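# Build a three-block leaning arch with four arms

## Task

Using any number of the four arms (arm1 bolted at about x=+0.65, y=+0.00, z=+0.72 m facing +180 degrees; arm2 at x=+0.00, y=+0.65, z=+0.72 facing -90; arm3 at x=-0.65, y=+0.00, z=+0.72 facing +0; arm4 at x=+0.00, y=-0.65, z=+0.72 facing +90; headings counter-clockwise from +x in the scene frame), make an arch out of the three blocks. The two identical leaning blocks must each stand upright on one end (either end), sitting flat on the table, tilted toward one another. The third block, the keystone, must sit centred across their slanted upper faces, touching both with no gap. All three blocks must lie along one line. The arch must hold up by itself, not because a robot is still supporting it; at the end every gripper must release and the arms must pull away.

## Robot and tools

The robots. There are four identical arms, arm1 to arm4, each a Kinova Gen3 with seven revolute joints, a Robotiq 2F-85 parallel gripper and one wrist camera. Their feet sit on the table top at the positions listed in the task, one on each side of the table, all aimed at the centre. A hand can reach roughly 1.0 m out from its joint 1 axis. The arms run independently; a stalled arm does not hold up the others.

Frames. Everything is expressed in one scene frame whose origin is on the floor, with +z upward; the table top is near z=0.72 m. The hand point lies midway between the fingertips; its z axis runs out along the fingers and its y axis is the closing direction. No state line prints the feet poses.

Tool execute_actions. Argument "actions" is a list holding either one action or nothing (an empty list only returns state and pictures). An action is an object keyed by arm name ("arm1", "arm2", "arm3", "arm4"); each arm you include gets an object with a single key "joints". Inside "joints" you give absolute target values by name, any subset of: joint1_rad, joint2_rad, joint3_rad, joint4_rad, joint5_rad, joint6_rad, joint7_rad (radians) and gripper_m (metres between fingertips). These are destinations, not offsets. Ranges: joint1_rad, joint3_rad, joint5_rad, joint7_rad from -69.115 to 69.115; joint2_rad -2.249 to 2.249; joint4_rad -2.579 to 2.579; joint6_rad -2.099 to 2.099; gripper_m 0 (closed) to 0.085 (fully open). Meanings and signs: joint1 spins the whole arm about its foot, positive clockwise viewed from above, and at 0 the arm extends the way its foot faces; joint2 is the shoulder, 0 is upright, positive leans forward; joint3 twists the upper arm; joint4 is the elbow, 0 straight, positive (with joint3 at 0) bends the same way positive joint2 leans; joint5 twists the forearm; joint6 is the wrist, 0 straight, positive (with joint5 at 0) bends like positive joint4; joint7 rolls the hand, positive counter-clockwise seen from behind it. Optional "cameras" lists which images to return: any of arm1_cam_wrist, arm2_cam_wrist, arm3_cam_wrist, arm4_cam_wrist, or "all"; omitted or null means all, [] means none. Any unknown key, camera name or out-of-range number rejects the whole call and nothing moves.

How motion behaves. All commanded joints start at once; for one arm they are slowed so they finish together from rest, but a reversal makes them halt together. Big moves may still be under way when the result returns. The hand may sweep a wide path between postures. Joints or arms you omit may keep driving toward earlier targets.

Tool wait: "seconds" from 0 to 10; commands nothing and returns state and images. Tool zoom_image: "camera" (one wrist camera name) and "region" [x0, y0, x1, y1] in pixels of that camera's newest full image, origin top-left, at most 504 by 504. Tool read_manual: optional "section", only "licences"; moves nothing. Tool finished_scene: "scene" integer 1 or 2, ends that scene for good after the last command has been held and reports success; the arch must already be standing on its own.

Result lines. joint_positions gives current values. joint_status tells how each commanded joint ended: "done" (within ±0.01 rad or ±0.003 m, often a touch off; resending the same target does nothing), "off_target" (stopped short, may still push), "contact_stop" or "time_out" (target dropped, holds where it stopped), "not_followed" (a safety check withheld the arm's targets, usually with a "cause:" line after "joint command not followed"; the gripper part still runs, and the withheld targets may be retried on later actions), "limit_stop_at_motor_heat" (stopped by overheating; resend the target). on_its_own lists motion you did not command. "pictures" names the cameras in image order. MOTOR HOT appears from 60 °C; at 75 °C an OVER-TEMPERATURE FAULT makes that arm go limp and sag, so avoid holding loads for long. A torque fault (contact torque reaching the load limit: 47.5 N m for joints 1 to 4, 29.9 N m for joints 5 to 7, including held weight) freezes the arm and its gripper for 10 s and skips its remaining commands. If a result reports a stop, later execute_actions, wait and finished_scene calls in the same reply are skipped.

Cameras. Each wrist camera is 672x504 pinhole with radial distortion; calibration K, D and T_world_to_cam (scene frame to camera) are given per camera and can be off by about 0.5 percent focal, 1.5 px centre, 0.5 degrees and 2.5 mm, plus joint reading errors. Results list updated numbers for cameras that moved.

Things to avoid. Never let two arms press together hard; the separation check can react late and ignores grippers against other arms. The arm does not stop on contact and can push very hard. Do not knock blocks off the work area, drop them, let them slip or slam them. A loose object may occasionally be nudged by an outside push. Finally open the grippers and retract the arms clear of the arch.

Each tool is called after "Emit:" as name(argument=value, ...) on one line, values as JSON.

## Session

Emit:
execute_actions(actions=[])

Scene clock: 0.00 s.
Motor temperatures (°C, as the motors report them): arm1=[31 28 31 30 33 35 43] | arm2=[33 29 28 28 32 38 38] | arm3=[30 26 28 31 37 36 37] | arm4=[27 29 26 30 35 36 45]
arm1.joint_positions: joint1_rad=-0.009 joint2_rad=-0.397 joint3_rad=-0.074 joint4_rad=+1.511 joint5_rad=-0.032 joint6_rad=+2.025 joint7_rad=+1.481 gripper_m=+0.085
arm1.joint_status: not commanded
arm1.hand: x=+0.5303 y=+0.0032 z=+1.3108 quat_wxyz=(-0.002, +1.000, -0.017, +0.001) (m; scene frame)
arm2.joint_positions: joint1_rad=-0.009 joint2_rad=-0.399 joint3_rad=-0.078 joint4_rad=+1.511 joint5_rad=-0.030 joint6_rad=+2.023 joint7_rad=+1.476 gripper_m=+0.085
arm2.joint_status: not commanded
arm2.hand: x=+0.0000 y=+0.5384 z=+1.3140 quat_wxyz=(-0.009, -0.693, -0.721, +0.004) (m; scene frame)
arm3.joint_positions: joint1_rad=-0.006 joint2_rad=-0.398 joint3_rad=-0.078 joint4_rad=+1.515 joint5_rad=-0.034 joint6_rad=+2.021 joint7_rad=+1.480 gripper_m=+0.085
arm3.joint_status: not commanded
arm3.hand: x=-0.5336 y=-0.0110 z=+1.2843 quat_wxyz=(-0.003, -0.021, -1.000, -0.007) (m; scene frame)
arm4.joint_positions: joint1_rad=-0.012 joint2_rad=-0.397 joint3_rad=-0.074 joint4_rad=+1.514 joint5_rad=-0.034 joint6_rad=+2.024 joint7_rad=+1.480 gripper_m=+0.085
arm4.joint_status: not commanded
arm4.hand: x=-0.0083 y=-0.5335 z=+1.2532 quat_wxyz=(-0.002, +0.720, -0.694, +0.002) (m; scene frame)
pictures: arm1_cam_wrist, arm2_cam_wrist, arm3_cam_wrist, arm4_cam_wrist
Images, in order (width x height): arm1_cam_wrist 672x504, arm2_cam_wrist 672x504, arm3_cam_wrist 672x504, arm4_cam_wrist 672x504.

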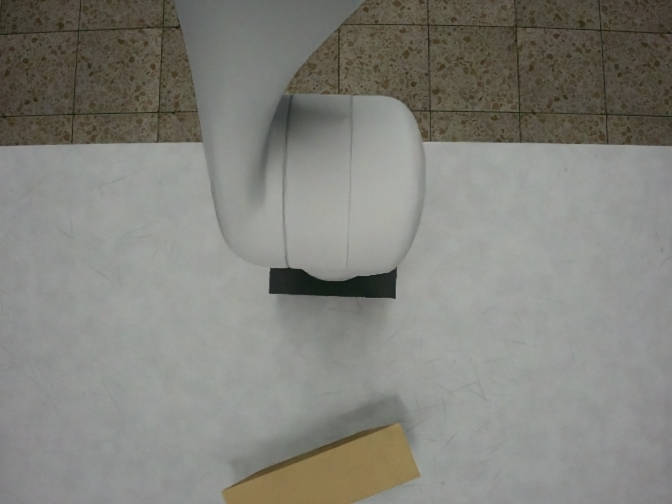

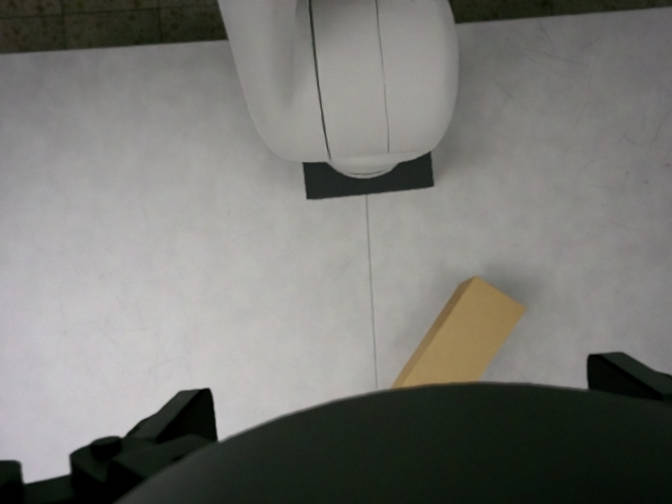

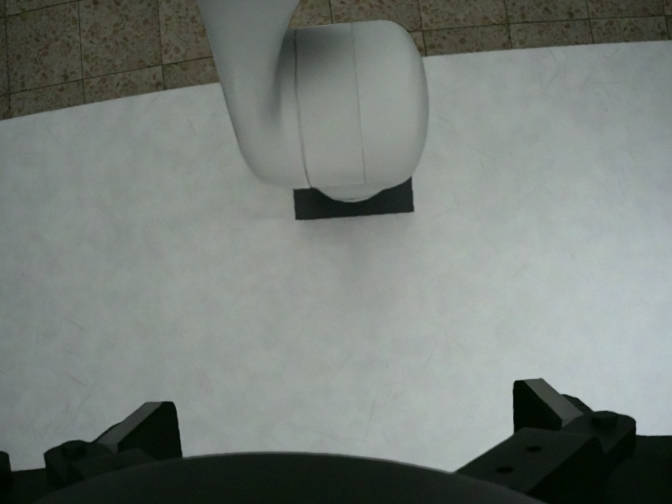

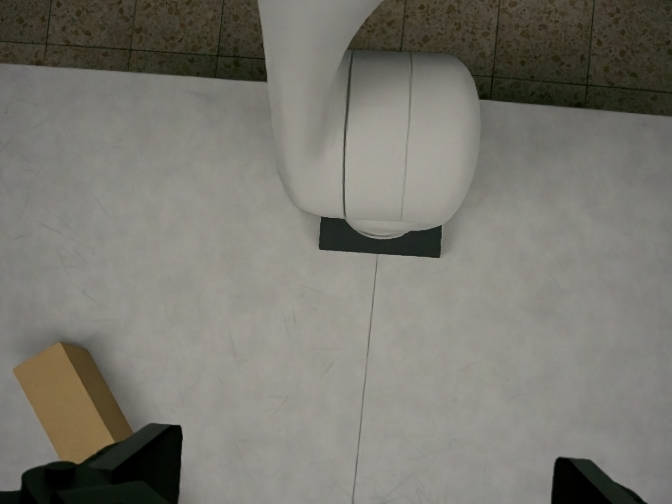

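Emit:
execute_actions(actions=[{"arm1":{"joints":{"joint1_rad":0,"joint2_rad":0.1,"joint3_rad":0,"joint4_rad":1.2,"joint5_rad":0,"joint6_rad":1.84,"joint7_rad":-1.571}},"arm2":{"joints":{"joint1_rad":0,"joint2_rad":0.1,"joint3_rad":0,"joint4_rad":1.2,"joint5_rad":0,"joint6_rad":1.84,"joint7_rad":-1.571}},"arm3":{"joints":{"joint1_rad":0,"joint2_rad":0.1,"joint3_rad":0,"joint4_rad":1.2,"joint5_rad":0,"joint6_rad":1.84,"joint7_rad":-1.571}},"arm4":{"joints":{"joint1_rad":0,"joint2_rad":0.1,"joint3_rad":0,"joint4_rad":1.2,"joint5_rad":0,"joint6_rad":1.84,"joint7_rad":-1.571}}}])

Scene clock: 25.03 s.
Motor temperatures (°C, as the motors report them): arm1=[31 28 31 30 33 35 43] | arm2=[33 29 28 28 32 38 38] | arm3=[30 26 28 31 37 36 37] | arm4=[27 29 26 30 35 36 45]
arm1.joint_positions: joint1_rad=+0.000 joint2_rad=+0.100 joint3_rad=+0.000 joint4_rad=+1.200 joint5_rad=+0.000 joint6_rad=+1.840 joint7_rad=-1.571 gripper_m=+0.085
arm1.joint_status: all done
arm1.hand: x=+0.3059 y=+0.0359 z=+1.2859 quat_wxyz=(-0.001, -0.018, -1.000, -0.002) (m; scene frame)
arm2.joint_positions: joint1_rad=+0.000 joint2_rad=+0.100 joint3_rad=+0.000 joint4_rad=+1.200 joint5_rad=+0.000 joint6_rad=+1.840 joint7_rad=-1.571 gripper_m=+0.085
arm2.joint_status: all done
arm2.hand: x=-0.0151 y=+0.3120 z=+1.2927 quat_wxyz=(-0.002, -0.721, +0.692, -0.008) (m; scene frame)
arm3.joint_positions: joint1_rad=+0.000 joint2_rad=+0.100 joint3_rad=+0.000 joint4_rad=+1.200 joint5_rad=+0.000 joint6_rad=+1.840 joint7_rad=-1.571 gripper_m=+0.085
arm3.joint_status: all done
arm3.hand: x=-0.3097 y=-0.0459 z=+1.2618 quat_wxyz=(+0.006, -1.000, +0.022, -0.002) (m; scene frame)
arm4.joint_positions: joint1_rad=+0.000 joint2_rad=+0.100 joint3_rad=+0.000 joint4_rad=+1.200 joint5_rad=+0.000 joint6_rad=+1.840 joint7_rad=-1.571 gripper_m=+0.085
arm4.joint_status: all done
arm4.hand: x=+0.0103 y=-0.3071 z=+1.2308 quat_wxyz=(-0.001, -0.696, -0.718, -0.004) (m; scene frame)
pictures: arm1_cam_wrist, arm2_cam_wrist, arm3_cam_wrist, arm4_cam_wrist
camera_calibration (this result's frames):
arm1_cam_wrist: T_world_to_cam=[[-0.00109614, 0.999879, -0.0155486, -0.0271517], [0.998, 0.000111137, -0.0632099, -0.155516], [-0.0632005, -0.0155868, -0.997879, 1.44233], [0, 0, 0, 1]] pos_world=[0.246332, 0.049647, 1.42902]
arm2_cam_wrist: T_world_to_cam=[[-0.998249, 0.0333713, -0.0488345, 0.0510855], [0.0299848, 0.9972, 0.0685081, -0.366484], [0.0509839, 0.0669238, -0.996455, 1.42036], [0, 0, 0, 1]] pos_world=[-0.0104307, 0.268697, 1.44293]
arm3_cam_wrist: T_world_to_cam=[[-0.131056, -0.990701, -0.0365511, -0.0372763], [-0.991252, 0.130369, 0.0205992, -0.277289], [-0.0156425, 0.038931, -0.999119, 1.40859], [0, 0, 0, 1]] pos_world=[-0.257715, -0.0556176, 1.4117]
arm4_cam_wrist: T_world_to_cam=[[0.995964, 0.0588136, -0.067805, 0.103189], [0.0586086, -0.998268, -0.00501168, -0.24754], [-0.0679824, 0.0010175, -0.997686, 1.3746], [0, 0, 0, 1]] pos_world=[0.00518391, -0.254579, 1.37718]
Images, in order (width x height): arm1_cam_wrist 672x504, arm2_cam_wrist 672x504, arm3_cam_wrist 672x504, arm4_cam_wrist 672x504.

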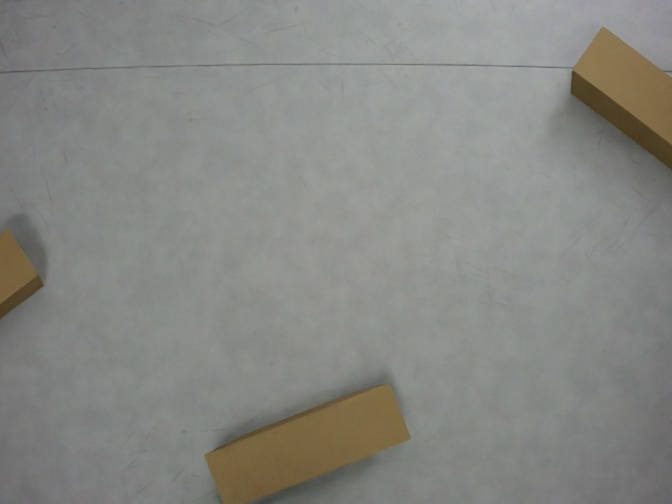

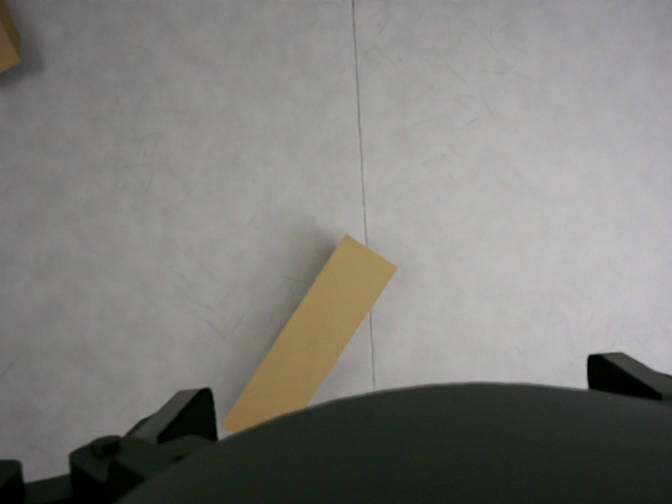

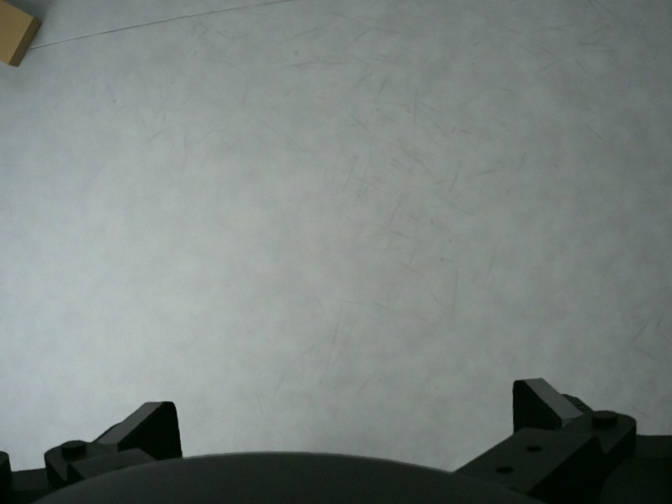

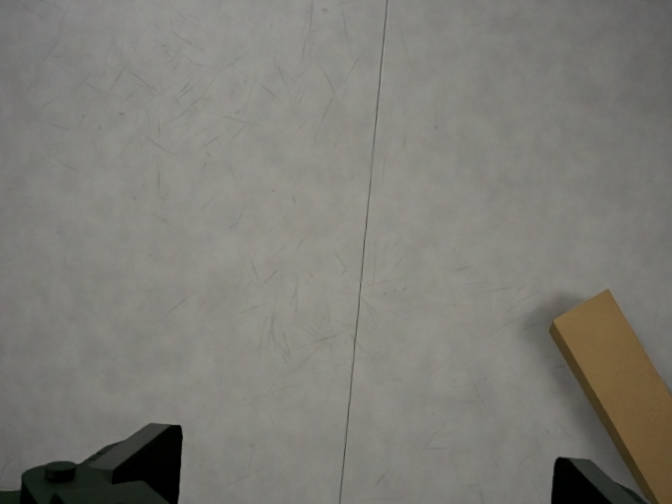

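Emit:
execute_actions(actions=[{"arm1":{"joints":{"joint1_rad":0.5,"joint2_rad":-0.3,"joint4_rad":2.55,"joint6_rad":0.2}},"arm2":{"joints":{"joint2_rad":-0.4,"joint4_rad":1.5,"joint6_rad":2.03}},"arm3":{"joints":{"joint2_rad":0.5,"joint4_rad":2.2,"joint6_rad":-0.6}},"arm4":{"joints":{"joint2_rad":-0.4,"joint4_rad":1.5,"joint6_rad":2.03}}}], cameras=["arm1_cam_wrist","arm3_cam_wrist"])

Emit:
execute_actions(actions=[{"arm1":{"joints":{"joint1_rad":-0.7,"joint6_rad":0.45}},"arm3":{"joints":{"joint1_rad":0.45}}}], cameras=["arm1_cam_wrist","arm3_cam_wrist"])

Scene clock: 71.03 s.
Motor temperatures (°C, as the motors report them): arm1=[31 29 31 30 33 35 43] | arm2=[33 29 28 28 32 38 38] | arm3=[30 26 28 31 37 36 37] | arm4=[27 30 26 31 35 36 45]
arm1.joint_positions: joint1_rad=+0.500 joint2_rad=-0.300 joint3_rad=+0.000 joint4_rad=+2.550 joint5_rad=+0.000 joint6_rad=+0.200 joint7_rad=-1.571 gripper_m=+0.085
arm1.joint_status: all done
arm1.hand: x=+0.3896 y=+0.1834 z=+1.0599 quat_wxyz=(+0.325, -0.249, -0.908, -0.092) (m; scene frame)
arm2.joint_positions: joint1_rad=+0.000 joint2_rad=-0.400 joint3_rad=+0.000 joint4_rad=+1.500 joint5_rad=+0.000 joint6_rad=+2.030 joint7_rad=-1.571 gripper_m=+0.085
arm2.joint_status: all done
arm2.hand: x=-0.0247 y=+0.5376 z=+1.3171 quat_wxyz=(-0.005, -0.721, +0.692, -0.012) (m; scene frame)
arm3.joint_positions: joint1_rad=+0.000 joint2_rad=+0.500 joint3_rad=+0.000 joint4_rad=+2.200 joint5_rad=+0.000 joint6_rad=-0.600 joint7_rad=-1.571 gripper_m=+0.085
arm3.joint_status: all done
arm3.hand: x=-0.0496 y=-0.0538 z=+0.9990 quat_wxyz=(-0.005, -0.866, +0.022, -0.499) (m; scene frame)
arm4.joint_positions: joint1_rad=+0.000 joint2_rad=-0.400 joint3_rad=+0.000 joint4_rad=+1.500 joint5_rad=+0.000 joint6_rad=+2.030 joint7_rad=-1.571 gripper_m=+0.085
arm4.joint_status: all done
arm4.hand: x=+0.0171 y=-0.5326 z=+1.2577 quat_wxyz=(+0.002, -0.696, -0.718, -0.008) (m; scene frame)
pictures: arm1_cam_wrist, arm3_cam_wrist
camera_calibration (this result's frames):
arm1_cam_wrist: T_world_to_cam=[[0.475405, 0.879656, 0.013982, -0.373048], [0.64553, -0.337986, -0.684877, 0.604831], [-0.597731, 0.33462, -0.728524, 1.08296], [0, 0, 0, 1]] pos_world=[0.434231, 0.1702, 1.20841]
arm3_cam_wrist: T_world_to_cam=[[-0.0672841, -0.99264, -0.100692, 0.0465239], [-0.516238, 0.120997, -0.847855, 0.877646], [0.853798, -0.0050663, -0.52058, 0.713146], [0, 0, 0, 1]] pos_world=[-0.152678, -0.0563982, 1.12005]
Images, in order (width x height): arm1_cam_wrist 672x504, arm3_cam_wrist 672x504.

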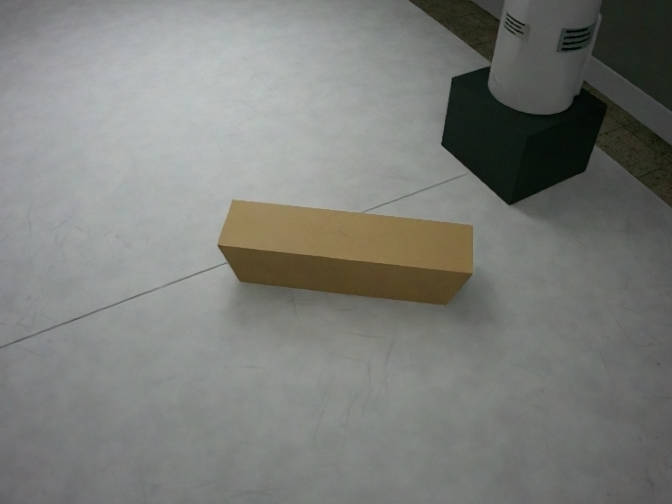

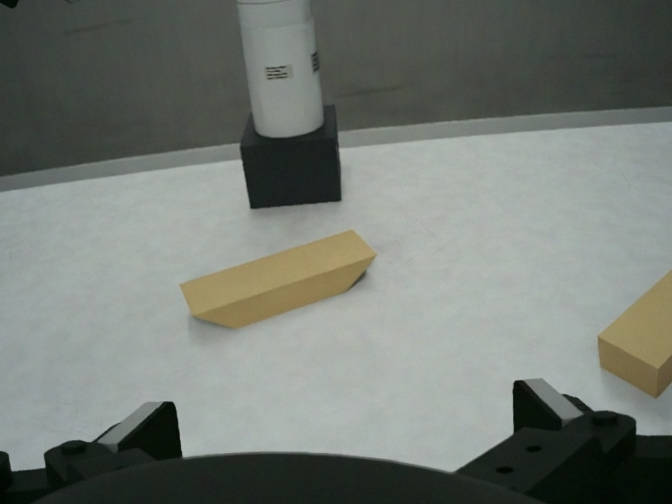

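Scene clock: 73.60 s.
Motor temperatures (°C, as the motors report them): arm1=[31 29 31 30 33 35 43] | arm2=[33 29 28 28 32 38 38] | arm3=[30 26 28 31 37 36 37] | arm4=[27 30 26 31 35 36 45]
arm1.joint_positions: joint1_rad=-0.700 joint2_rad=-0.300 joint3_rad=+0.000 joint4_rad=+2.550 joint5_rad=+0.000 joint6_rad=+0.450 joint7_rad=-1.571 gripper_m=+0.085
arm1.joint_status: all done
arm1.hand: x=+0.4363 y=-0.1371 z=+1.0175 quat_wxyz=(+0.205, +0.318, -0.923, +0.071) (m; scene frame)
arm2.joint_positions: joint1_rad=+0.000 joint2_rad=-0.400 joint3_rad=+0.000 joint4_rad=+1.500 joint5_rad=+0.000 joint6_rad=+2.030 joint7_rad=-1.571 gripper_m=+0.085
arm2.joint_status: not commanded
arm2.hand: x=-0.0247 y=+0.5376 z=+1.3171 quat_wxyz=(-0.005, -0.721, +0.692, -0.012) (m; scene frame)
arm3.joint_positions: joint1_rad=+0.450 joint2_rad=+0.500 joint3_rad=+0.000 joint4_rad=+2.200 joint5_rad=+0.000 joint6_rad=-0.600 joint7_rad=-1.571 gripper_m=+0.085
arm3.joint_status: all done
arm3.hand: x=-0.1319 y=-0.3111 z=+0.9954 quat_wxyz=(-0.116, -0.841, +0.215, -0.483) (m; scene frame)
arm4.joint_positions: joint1_rad=+0.000 joint2_rad=-0.400 joint3_rad=+0.000 joint4_rad=+1.500 joint5_rad=+0.000 joint6_rad=+2.030 joint7_rad=-1.571 gripper_m=+0.085
arm4.joint_status: not commanded
arm4.hand: x=+0.0171 y=-0.5326 z=+1.2577 quat_wxyz=(+0.002, -0.696, -0.718, -0.008) (m; scene frame)
pictures: arm1_cam_wrist, arm3_cam_wrist
camera_calibration (this result's frames):
arm1_cam_wrist: T_world_to_cam=[[-0.648279, 0.761402, -0.00118414, 0.376825], [0.667914, 0.567932, -0.480982, 0.344248], [-0.365548, -0.312601, -0.87673, 1.14795], [0, 0, 0, 1]] pos_world=[0.433989, -0.123576, 1.17246]
arm3_cam_wrist: T_world_to_cam=[[-0.492847, -0.864286, -0.100559, -0.231048], [-0.416699, 0.335898, -0.84471, 0.940066], [0.763848, -0.37441, -0.525693, 0.658526], [0, 0, 0, 1]] pos_world=[-0.225161, -0.268899, 1.11703]
Images, in order (width x height): arm1_cam_wrist 672x504, arm3_cam_wrist 672x504.

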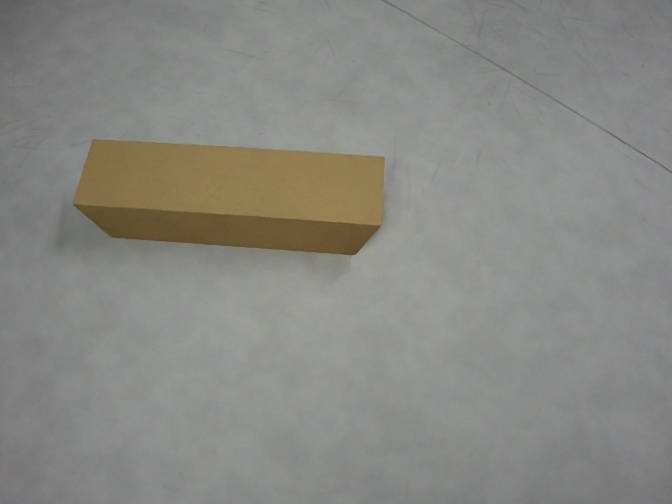

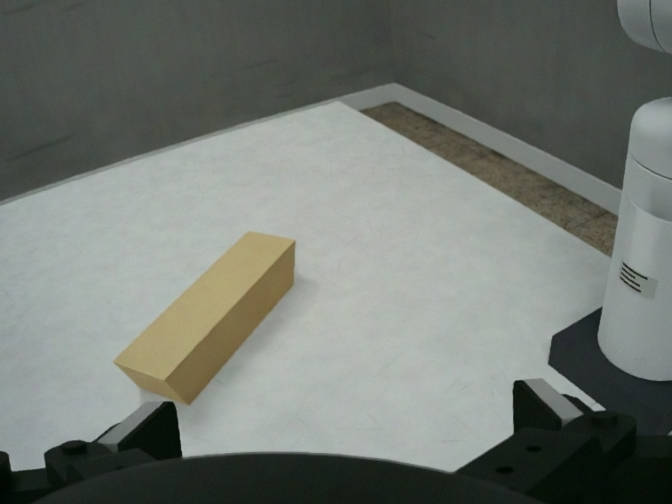

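Emit:
zoom_image(camera="arm1_cam_wrist", region=[40, 110, 420, 280])

Region (40, 110, 420, 280) of arm1_cam_wrist's 672x504 image, scaled by 1.326; it fills the top 225 rows of this view, and the rest is white.

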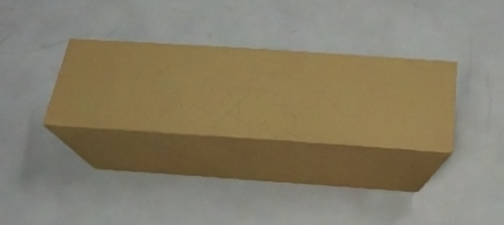

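Emit:
execute_actions(actions=[{"arm1":{"joints":{"joint1_rad":-0.0832,"joint2_rad":0.4714,"joint4_rad":2.4696,"joint6_rad":0.2006,"joint7_rad":-2.81}},"arm2":{"joints":{"joint1_rad":-0.2877,"joint2_rad":0.4967,"joint4_rad":2.4506,"joint6_rad":0.1943,"joint7_rad":-2.533}},"arm3":{"joints":{"joint1_rad":-0.05,"joint2_rad":0.3,"joint4_rad":2.5,"joint6_rad":-0.9}},"arm4":{"joints":{"joint1_rad":0.7292,"joint2_rad":0.4702,"joint4_rad":2.0364,"joint6_rad":0.635,"joint7_rad":-0.248}}}])

Scene clock: 168.90 s.
Motor temperatures (°C, as the motors report them): arm1=[31 28 31 30 33 35 43] | arm2=[33 29 28 28 32 38 38] | arm3=[30 28 28 31 37 37 37] | arm4=[27 30 26 31 35 36 45]
arm1.joint_positions: joint1_rad=-0.083 joint2_rad=+0.471 joint3_rad=+0.000 joint4_rad=+2.470 joint5_rad=+0.000 joint6_rad=+0.201 joint7_rad=-2.810 gripper_m=+0.085
arm1.joint_status: all done
arm1.hand: x=+0.3972 y=+0.0128 z=+0.8502 quat_wxyz=(-0.001, -0.561, -0.828, -0.002) (m; scene frame)
arm2.joint_positions: joint1_rad=-0.288 joint2_rad=+0.497 joint3_rad=+0.000 joint4_rad=+2.451 joint5_rad=+0.000 joint6_rad=+0.194 joint7_rad=-2.533 gripper_m=+0.085
arm2.joint_status: all done
arm2.hand: x=+0.0605 y=+0.3972 z=+0.8510 quat_wxyz=(+0.001, -0.452, +0.892, -0.008) (m; scene frame)
arm3.joint_positions: joint1_rad=-0.050 joint2_rad=+0.300 joint3_rad=+0.000 joint4_rad=+2.500 joint5_rad=+0.000 joint6_rad=-0.900 joint7_rad=-1.571 gripper_m=+0.085
arm3.joint_status: all done
arm3.hand: x=-0.1287 y=-0.0251 z=+1.0763 quat_wxyz=(+0.007, -0.812, +0.001, -0.583) (m; scene frame)
arm4.joint_positions: joint1_rad=+0.729 joint2_rad=+0.470 joint3_rad=+0.000 joint4_rad=+2.036 joint5_rad=+0.000 joint6_rad=+0.635 joint7_rad=-0.248 gripper_m=+0.085
arm4.joint_status: all done
arm4.hand: x=+0.2606 y=-0.3792 z=+0.8518 quat_wxyz=(-0.003, -0.455, -0.890, -0.003) (m; scene frame)
pictures: arm1_cam_wrist, arm2_cam_wrist, arm3_cam_wrist, arm4_cam_wrist
camera_calibration (this result's frames):
arm1_cam_wrist: T_world_to_cam=[[0.914563, 0.404208, -0.0138106, -0.368338], [0.402504, -0.912987, -0.0666717, -0.0230931], [-0.0395581, 0.0554166, -0.997679, 1.00251], [0, 0, 0, 1]] pos_world=[0.385821, 0.0722455, 0.99356]
arm2_cam_wrist: T_world_to_cam=[[-0.758379, 0.649536, -0.0544465, -0.15231], [0.645191, 0.759927, 0.0789967, -0.375388], [0.0926866, 0.0247811, -0.995387, 0.98399], [0, 0, 0, 1]] pos_world=[0.0354861, 0.359814, 1.00081]
arm3_cam_wrist: T_world_to_cam=[[0.000388553, -0.994622, -0.103572, 0.0892241], [-0.342044, 0.0971924, -0.934644, 1.01413], [0.939684, 0.0357892, -0.340167, 0.638905], [0, 0, 0, 1]] pos_world=[-0.253526, -0.0326873, 1.17443]
arm4_cam_wrist: T_world_to_cam=[[0.792824, 0.60563, -0.0681317, 0.0930046], [0.60712, -0.794609, 0.00147362, -0.407301], [-0.0532456, -0.0425325, -0.997675, 0.993226], [0, 0, 0, 1]] pos_world=[0.226429, -0.337727, 0.997853]
Images, in order (width x height): arm1_cam_wrist 672x504, arm2_cam_wrist 672x504, arm3_cam_wrist 672x504, arm4_cam_wrist 672x504.

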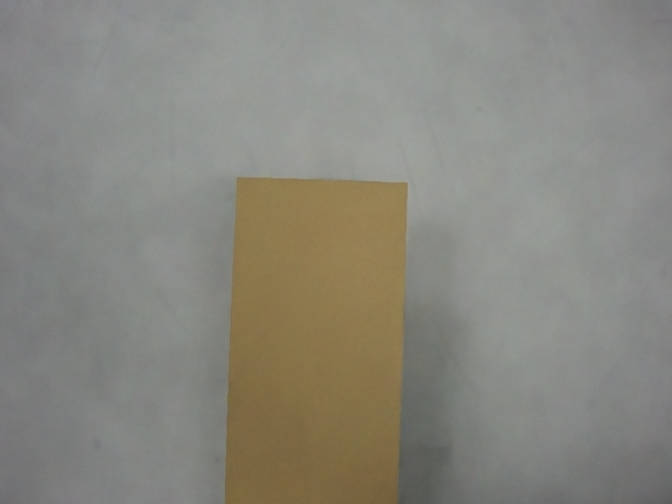

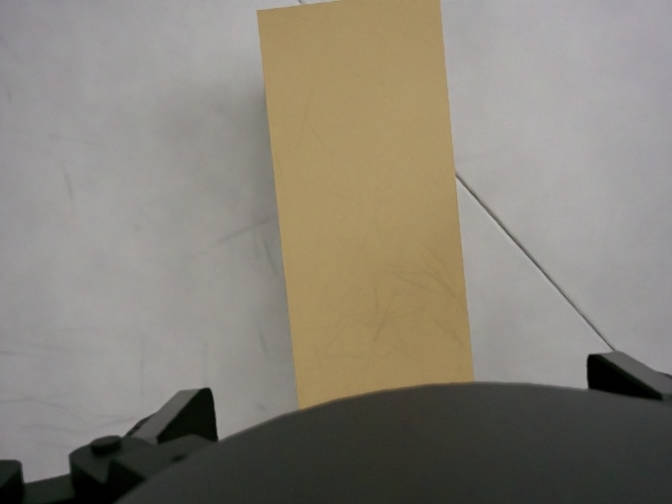

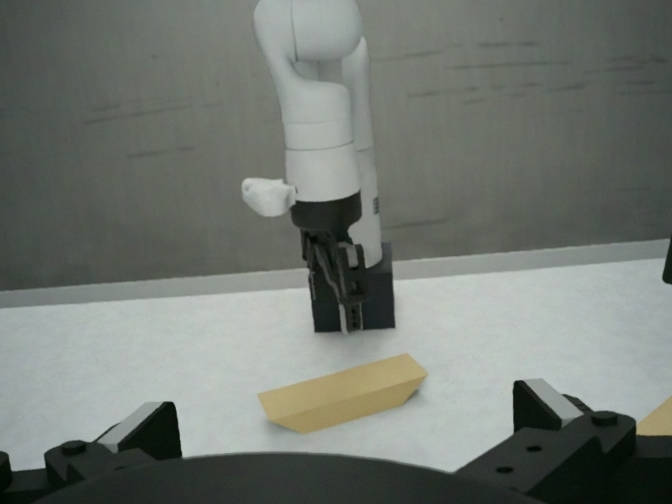

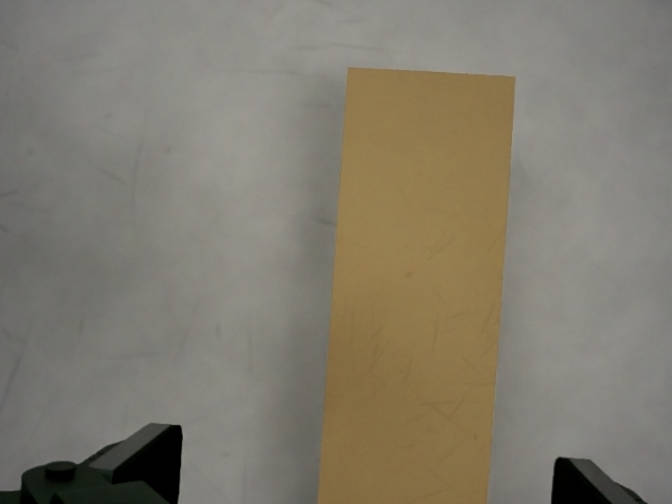

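Emit:
execute_actions(actions=[{"arm1":{"joints":{"joint1_rad":-0.0695,"joint2_rad":0.8837,"joint4_rad":2.489,"joint6_rad":-0.2311,"joint7_rad":-2.796}},"arm2":{"joints":{"joint1_rad":-0.3136,"joint2_rad":0.8987,"joint4_rad":2.4529,"joint6_rad":-0.21,"joint7_rad":-2.559}},"arm4":{"joints":{"joint1_rad":0.7215,"joint2_rad":0.7433,"joint4_rad":2.0521,"joint6_rad":0.3462,"joint7_rad":-0.255}}}])

Scene clock: 198.30 s.
Motor temperatures (°C, as the motors report them): arm1=[31 29 31 30 33 35 43] | arm2=[33 30 28 28 32 38 38] | arm3=[30 28 28 31 37 37 37] | arm4=[27 30 26 31 35 36 45]
arm1.joint_positions: joint1_rad=-0.070 joint2_rad=+0.883 joint3_rad=+0.000 joint4_rad=+2.489 joint5_rad=+0.000 joint6_rad=-0.231 joint7_rad=-2.796 gripper_m=+0.085
arm1.joint_status: all done
arm1.hand: x=+0.3982 y=+0.0166 z=+0.7444 quat_wxyz=(-0.001, -0.561, -0.828, -0.002) (m; scene frame)
arm2.joint_positions: joint1_rad=-0.314 joint2_rad=+0.898 joint3_rad=+0.000 joint4_rad=+2.453 joint5_rad=+0.000 joint6_rad=-0.210 joint7_rad=-2.559 gripper_m=+0.085
arm2.joint_status: all done
arm2.hand: x=+0.0690 y=+0.3951 z=+0.7442 quat_wxyz=(+0.001, -0.452, +0.892, -0.008) (m; scene frame)
arm3.joint_positions: joint1_rad=-0.050 joint2_rad=+0.300 joint3_rad=+0.000 joint4_rad=+2.500 joint5_rad=+0.000 joint6_rad=-0.900 joint7_rad=-1.571 gripper_m=+0.085
arm3.joint_status: not commanded
arm3.hand: x=-0.1287 y=-0.0251 z=+1.0763 quat_wxyz=(+0.007, -0.812, +0.001, -0.583) (m; scene frame)
arm4.joint_positions: joint1_rad=+0.722 joint2_rad=+0.743 joint3_rad=+0.000 joint4_rad=+2.052 joint5_rad=+0.000 joint6_rad=+0.346 joint7_rad=-0.255 gripper_m=+0.085
arm4.joint_status: all done
arm4.hand: x=+0.2684 y=-0.3659 z=+0.7440 quat_wxyz=(-0.003, -0.455, -0.890, -0.003) (m; scene frame)
pictures: arm1_cam_wrist, arm2_cam_wrist, arm3_cam_wrist, arm4_cam_wrist
camera_calibration (this result's frames):
arm1_cam_wrist: T_world_to_cam=[[0.914435, 0.404487, -0.0141107, -0.371939], [0.402762, -0.912865, -0.0667908, -0.0270562], [-0.0398971, 0.0553926, -0.997667, 0.896882], [0, 0, 0, 1]] pos_world=[0.386794, 0.0760651, 0.887735]
arm2_cam_wrist: T_world_to_cam=[[-0.758351, 0.649563, -0.0545163, -0.15026], [0.645219, 0.759906, 0.078963, -0.370812], [0.0927187, 0.0247066, -0.995386, 0.876943], [0, 0, 0, 1]] pos_world=[0.0439962, 0.357719, 0.893985]
arm3_cam_wrist: T_world_to_cam=[[0.000389467, -0.994622, -0.103572, 0.0892246], [-0.342044, 0.097192, -0.934644, 1.01413], [0.939684, 0.0357901, -0.340167, 0.638905], [0, 0, 0, 1]] pos_world=[-0.253526, -0.032687, 1.17443]
arm4_cam_wrist: T_world_to_cam=[[0.792417, 0.606164, -0.0681253, 0.0716815], [0.607655, -0.7942, 0.00147579, -0.401346], [-0.0532105, -0.0425661, -0.997676, 0.886588], [0, 0, 0, 1]] pos_world=[0.234254, -0.324461, 0.890003]
Images, in order (width x height): arm1_cam_wrist 672x504, arm2_cam_wrist 672x504, arm3_cam_wrist 672x504, arm4_cam_wrist 672x504.

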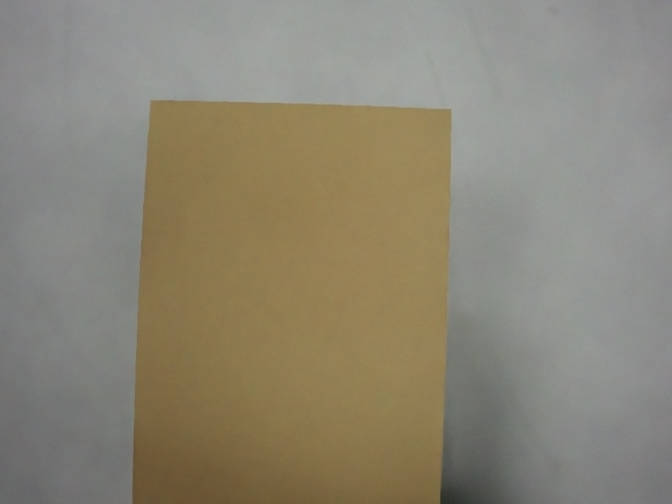

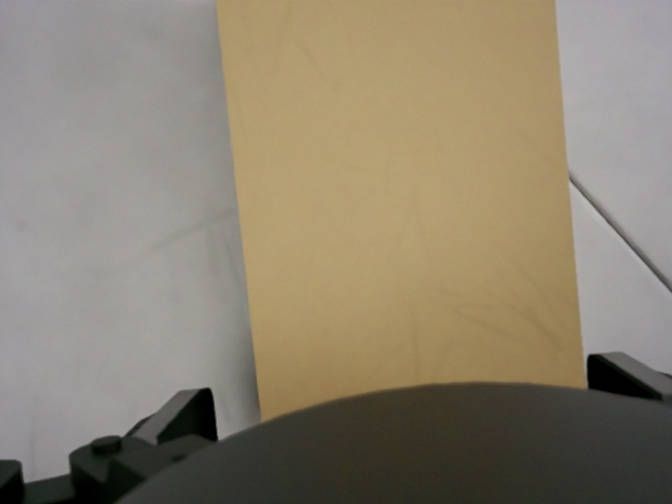

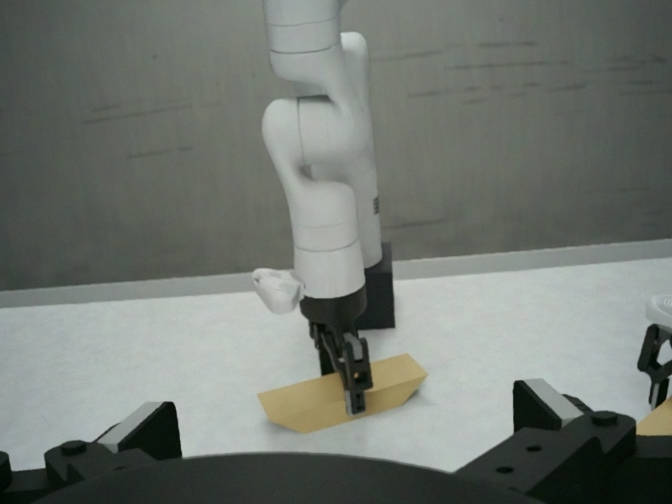

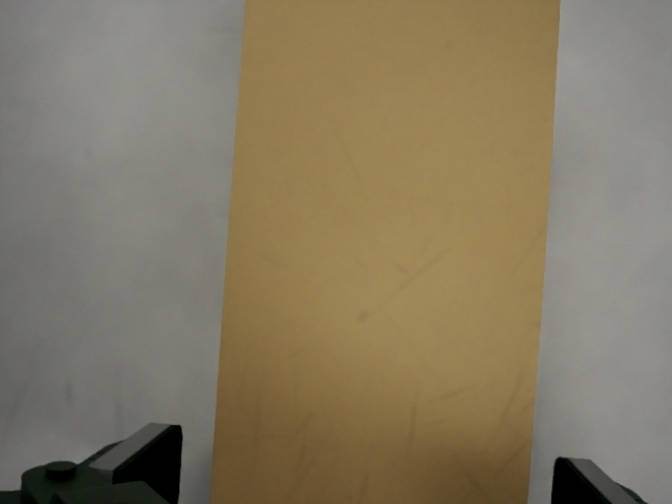

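Emit:
execute_actions(actions=[{"arm1":{"joints":{"gripper_m":0.05}},"arm2":{"joints":{"gripper_m":0.05}},"arm4":{"joints":{"gripper_m":0.05}}}], cameras=[])

Emit:
execute_actions(actions=[{"arm1":{"joints":{"joint2_rad":0.4714,"joint4_rad":2.4696,"joint6_rad":0.2006}},"arm2":{"joints":{"joint2_rad":0.4967,"joint4_rad":2.4506,"joint6_rad":0.1943}},"arm4":{"joints":{"joint2_rad":0.4702,"joint4_rad":2.0364,"joint6_rad":0.635}}}], cameras=[])

Emit:
execute_actions(actions=[{"arm1":{"joints":{"joint2_rad":0.0603,"joint4_rad":2.0186,"joint6_rad":1.0627}},"arm2":{"joints":{"joint1_rad":0.003,"joint2_rad":1.0886,"joint4_rad":2.472,"joint6_rad":-1.6233,"joint7_rad":-1.571}},"arm4":{"joints":{"joint1_rad":-0.008,"joint2_rad":0.856,"joint4_rad":2.5195,"joint6_rad":-1.438,"joint7_rad":-1.571}}}])

Scene clock: 235.37 s.
Motor temperatures (°C, as the motors report them): arm1=[31 29 31 30 33 35 43] | arm2=[33 30 28 28 32 38 38] | arm3=[30 28 28 31 37 37 37] | arm4=[27 31 26 31 35 36 45]
arm1.joint_positions: joint1_rad=-0.070 joint2_rad=+0.881 joint3_rad=+0.000 joint4_rad=+2.490 joint5_rad=+0.000 joint6_rad=-0.231 joint7_rad=-2.796 gripper_m=+0.058
arm1.joint_status: gripper_m off_target (ended at +0.058, target +0.050)
arm1.hand: x=+0.3980 y=+0.0166 z=+0.7450 quat_wxyz=(+0.000, -0.561, -0.828, -0.002) (m; scene frame)
arm2.joint_positions: joint1_rad=-0.313 joint2_rad=+0.897 joint3_rad=+0.000 joint4_rad=+2.455 joint5_rad=+0.000 joint6_rad=-0.209 joint7_rad=-2.559 gripper_m=+0.059
arm2.joint_status: gripper_m off_target (ended at +0.059, target +0.050)
arm2.hand: x=+0.0686 y=+0.3958 z=+0.7447 quat_wxyz=(+0.001, -0.452, +0.892, -0.007) (m; scene frame)
arm3.joint_positions: joint1_rad=-0.050 joint2_rad=+0.300 joint3_rad=+0.000 joint4_rad=+2.500 joint5_rad=+0.000 joint6_rad=-0.900 joint7_rad=-1.571 gripper_m=+0.085
arm3.joint_status: not commanded
arm3.hand: x=-0.1287 y=-0.0251 z=+1.0763 quat_wxyz=(+0.007, -0.812, +0.001, -0.583) (m; scene frame)
arm4.joint_positions: joint1_rad=+0.722 joint2_rad=+0.742 joint3_rad=+0.000 joint4_rad=+2.052 joint5_rad=+0.000 joint6_rad=+0.347 joint7_rad=-0.255 gripper_m=+0.057
arm4.joint_status: gripper_m off_target (ended at +0.057, target +0.050)
arm4.hand: x=+0.2687 y=-0.3657 z=+0.7446 quat_wxyz=(-0.003, -0.455, -0.890, -0.003) (m; scene frame)
pictures: none
No camera images: the call's "cameras" was empty. Leave "cameras" out to get every camera's image.

Scene clock: 236.93 s.
Motor temperatures (°C, as the motors report them): arm1=[31 29 31 30 33 35 43] | arm2=[33 30 28 28 32 38 38] | arm3=[30 28 28 31 37 37 37] | arm4=[27 31 26 31 35 36 45]
arm1.joint_positions: joint1_rad=-0.069 joint2_rad=+0.472 joint3_rad=+0.000 joint4_rad=+2.470 joint5_rad=+0.000 joint6_rad=+0.201 joint7_rad=-2.796 gripper_m=+0.058
arm1.joint_status: all done
arm1.hand: x=+0.3978 y=+0.0163 z=+0.8499 quat_wxyz=(-0.001, -0.561, -0.828, -0.003) (m; scene frame)
arm2.joint_positions: joint1_rad=-0.314 joint2_rad=+0.498 joint3_rad=+0.000 joint4_rad=+2.451 joint5_rad=+0.000 joint6_rad=+0.194 joint7_rad=-2.559 gripper_m=+0.059
arm2.joint_status: all done
arm2.hand: x=+0.0669 y=+0.3995 z=+0.8505 quat_wxyz=(+0.001, -0.452, +0.892, -0.007) (m; scene frame)
arm3.joint_positions: joint1_rad=-0.050 joint2_rad=+0.300 joint3_rad=+0.000 joint4_rad=+2.500 joint5_rad=+0.000 joint6_rad=-0.900 joint7_rad=-1.571 gripper_m=+0.085
arm3.joint_status: not commanded
arm3.hand: x=-0.1287 y=-0.0251 z=+1.0763 quat_wxyz=(+0.007, -0.812, +0.001, -0.583) (m; scene frame)
arm4.joint_positions: joint1_rad=+0.721 joint2_rad=+0.472 joint3_rad=+0.000 joint4_rad=+2.037 joint5_rad=+0.000 joint6_rad=+0.635 joint7_rad=-0.255 gripper_m=+0.057
arm4.joint_status: all done
arm4.hand: x=+0.2579 y=-0.3779 z=+0.8509 quat_wxyz=(-0.003, -0.455, -0.890, -0.001) (m; scene frame)
pictures: none
No camera images: the call's "cameras" was empty. Leave "cameras" out to get every camera's image.

Scene clock: 239.40 s.
Motor temperatures (°C, as the motors report them): arm1=[31 29 31 30 33 35 43] | arm2=[33 30 28 28 32 38 38] | arm3=[30 28 28 31 37 37 37] | arm4=[27 31 26 31 35 36 45]
arm1.joint_positions: joint1_rad=-0.070 joint2_rad=+0.061 joint3_rad=+0.000 joint4_rad=+2.019 joint5_rad=+0.000 joint6_rad=+1.063 joint7_rad=-2.796 gripper_m=+0.058
arm1.joint_status: all done
arm1.hand: x=+0.3508 y=+0.0141 z=+1.0498 quat_wxyz=(-0.001, -0.561, -0.828, -0.003) (m; scene frame)
arm2.joint_positions: joint1_rad=+0.003 joint2_rad=+1.091 joint3_rad=+0.000 joint4_rad=+2.473 joint5_rad=+0.000 joint6_rad=-1.621 joint7_rad=-1.571 gripper_m=+0.059
arm2.joint_status: all done
arm2.hand: x=-0.0051 y=+0.1182 z=+0.8978 quat_wxyz=(-0.392, -0.591, +0.572, -0.413) (m; scene frame)
arm3.joint_positions: joint1_rad=-0.050 joint2_rad=+0.300 joint3_rad=+0.000 joint4_rad=+2.500 joint5_rad=+0.000 joint6_rad=-0.900 joint7_rad=-1.571 gripper_m=+0.085
arm3.joint_status: not commanded
arm3.hand: x=-0.1287 y=-0.0251 z=+1.0763 quat_wxyz=(+0.007, -0.812, +0.001, -0.583) (m; scene frame)
arm4.joint_positions: joint1_rad=-0.008 joint2_rad=+0.859 joint3_rad=+0.000 joint4_rad=+2.521 joint5_rad=+0.000 joint6_rad=-1.436 joint7_rad=-1.571 gripper_m=+0.057
arm4.joint_status: all done
arm4.hand: x=+0.0027 y=-0.1173 z=+0.8959 quat_wxyz=(+0.405, -0.570, -0.596, -0.394) (m; scene frame)
pictures: arm1_cam_wrist, arm2_cam_wrist, arm3_cam_wrist, arm4_cam_wrist
camera_calibration (this result's frames):
arm1_cam_wrist: T_world_to_cam=[[0.914466, 0.404476, -0.0122884, -0.325216], [0.40288, -0.912866, -0.0660579, 0.00935838], [-0.0379365, 0.055457, -0.99774, 1.19922], [0, 0, 0, 1]] pos_world=[0.339123, 0.0735798, 1.19313]
arm2_cam_wrist: T_world_to_cam=[[-0.994498, -0.0480265, -0.0930957, 0.0976137], [0.0635655, 0.429716, -0.900724, 0.79098], [0.0832633, -0.901686, -0.424299, 0.640298], [0, 0, 0, 1]] pos_world=[-0.00651576, 0.242139, 0.99322]
arm3_cam_wrist: T_world_to_cam=[[0.000389021, -0.994622, -0.103572, 0.0892246], [-0.342044, 0.0971924, -0.934644, 1.01413], [0.939684, 0.0357897, -0.340167, 0.638905], [0, 0, 0, 1]] pos_world=[-0.253526, -0.0326871, 1.17443]
arm4_cam_wrist: T_world_to_cam=[[0.992807, 0.119581, 0.00580737, 0.017992], [0.0486836, -0.358923, -0.932097, 0.846292], [-0.109377, 0.925675, -0.362163, 0.578983], [0, 0, 0, 1]] pos_world=[0.00426423, -0.234348, 0.998408]
Images, in order (width x height): arm1_cam_wrist 672x504, arm2_cam_wrist 672x504, arm3_cam_wrist 672x504, arm4_cam_wrist 672x504.

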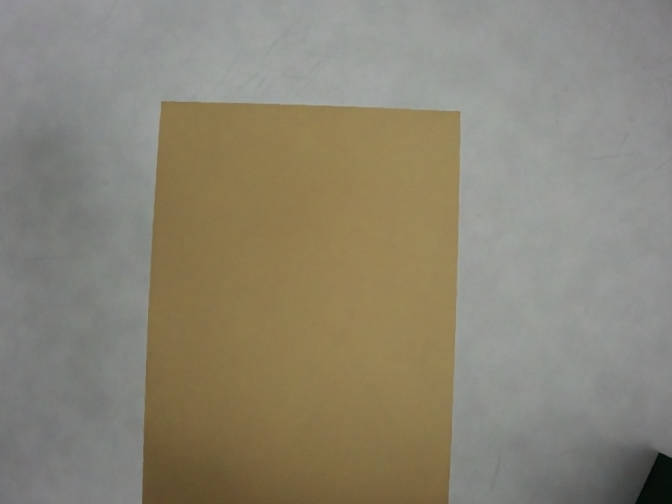

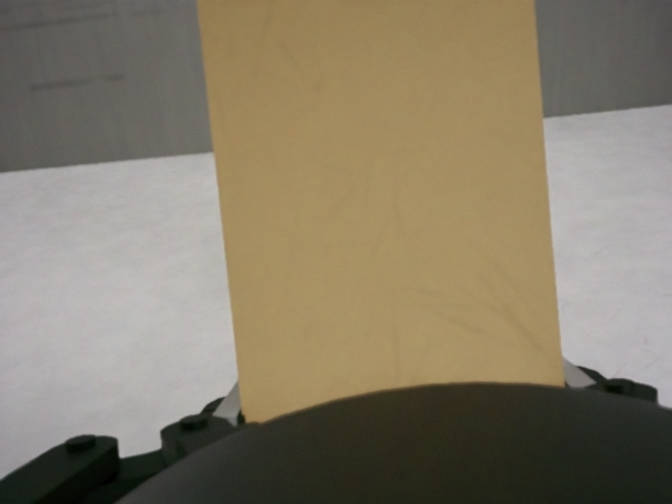

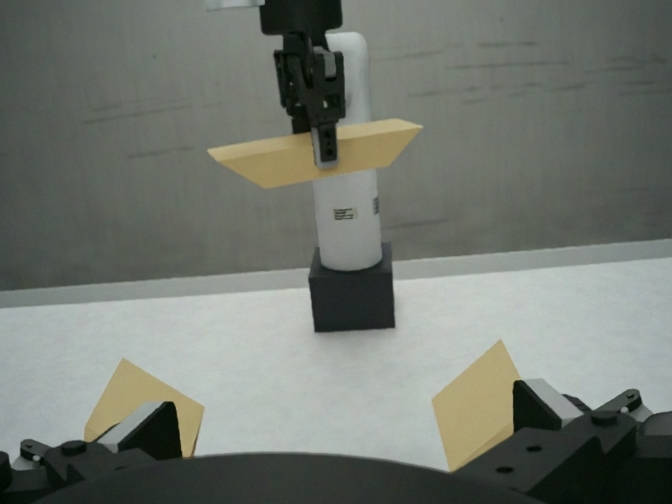

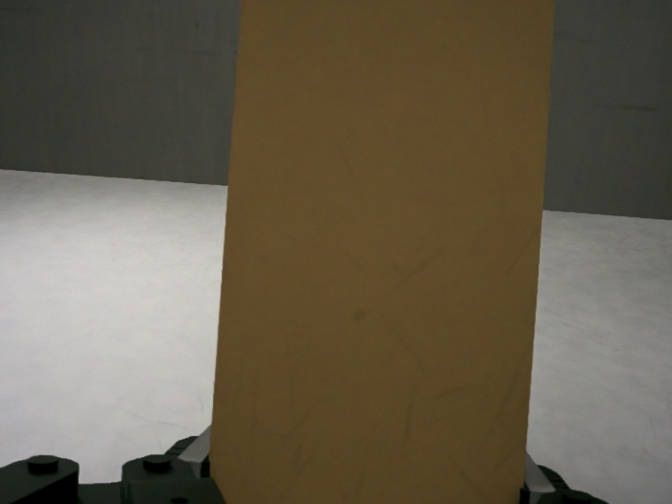

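Emit:
execute_actions(actions=[{"arm3":{"joints":{"joint1_rad":1.57,"joint2_rad":1.0,"joint4_rad":2.14,"joint5_rad":2.11,"joint6_rad":-1.38}},"arm2":{"joints":{"joint2_rad":1.2979,"joint4_rad":2.3788,"joint6_rad":-1.7394}},"arm4":{"joints":{"joint2_rad":1.0989,"joint4_rad":2.4685,"joint6_rad":-1.63}}}], cameras=["arm3_cam_wrist"])

Scene clock: 265.07 s.
Motor temperatures (°C, as the motors report them): arm1=[31 29 31 30 33 35 43] | arm2=[33 31 28 28 32 38 38] | arm3=[30 28 28 31 37 37 37] | arm4=[27 31 26 31 35 36 45]
arm1.joint_positions: joint1_rad=-0.070 joint2_rad=+0.061 joint3_rad=+0.000 joint4_rad=+2.019 joint5_rad=+0.000 joint6_rad=+1.063 joint7_rad=-2.796 gripper_m=+0.058
arm1.joint_status: not commanded
arm1.hand: x=+0.3508 y=+0.0141 z=+1.0498 quat_wxyz=(-0.001, -0.561, -0.828, -0.003) (m; scene frame)
arm2.joint_positions: joint1_rad=+0.003 joint2_rad=+1.301 joint3_rad=+0.000 joint4_rad=+2.380 joint5_rad=+0.000 joint6_rad=-1.737 joint7_rad=-1.571 gripper_m=+0.059
arm2.joint_status: all done
arm2.hand: x=-0.0045 y=+0.1174 z=+0.8329 quat_wxyz=(-0.392, -0.590, +0.572, -0.413) (m; scene frame)
arm3.joint_positions: joint1_rad=+1.570 joint2_rad=+1.000 joint3_rad=+0.000 joint4_rad=+2.140 joint5_rad=+2.110 joint6_rad=-1.380 joint7_rad=-1.571 gripper_m=+0.085
arm3.joint_status: all done
arm3.hand: x=-0.4231 y=-0.2097 z=+0.9215 quat_wxyz=(+0.160, -0.746, -0.186, -0.619) (m; scene frame)
arm4.joint_positions: joint1_rad=-0.008 joint2_rad=+1.102 joint3_rad=+0.000 joint4_rad=+2.469 joint5_rad=+0.000 joint6_rad=-1.628 joint7_rad=-1.571 gripper_m=+0.057
arm4.joint_status: all done
arm4.hand: x=+0.0031 y=-0.1172 z=+0.8309 quat_wxyz=(+0.405, -0.570, -0.596, -0.394) (m; scene frame)
pictures: arm3_cam_wrist
camera_calibration (this result's frames):
arm3_cam_wrist: T_world_to_cam=[[0.480306, -0.87151, -0.0988791, 0.114294], [-0.225175, -0.0135655, -0.974224, 0.849304], [0.847704, 0.49019, -0.202758, 0.799322], [0, 0, 0, 1]] pos_world=[-0.541243, -0.28069, 1.00078]
Images, in order (width x height): arm3_cam_wrist 672x504.

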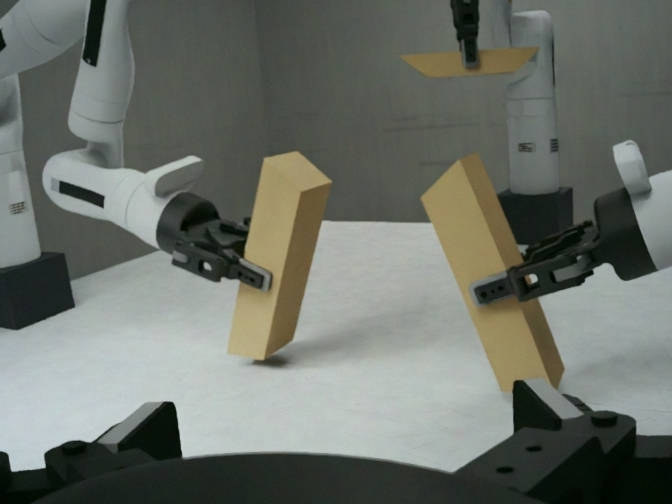

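Emit:
zoom_image(camera="arm3_cam_wrist", region=[200, 130, 400, 400])

Emit:
zoom_image(camera="arm3_cam_wrist", region=[390, 20, 600, 420])

Region (200, 130, 400, 400) of arm3_cam_wrist's 672x504 image, scaled by 1.867; it fills the left 373 columns of this view, and the rest is white.

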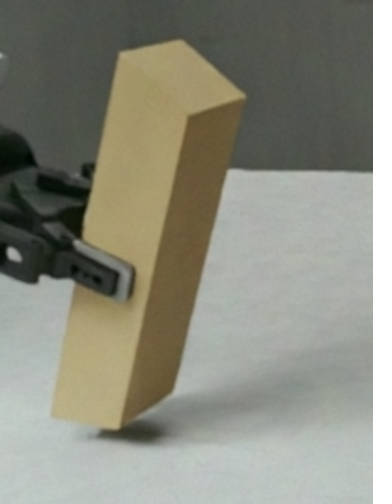

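Region (390, 20, 600, 420) of arm3_cam_wrist's 672x504 image, scaled by 1.260; it fills the left 265 columns of this view, and the rest is white.

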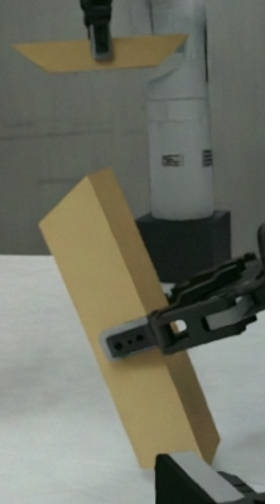

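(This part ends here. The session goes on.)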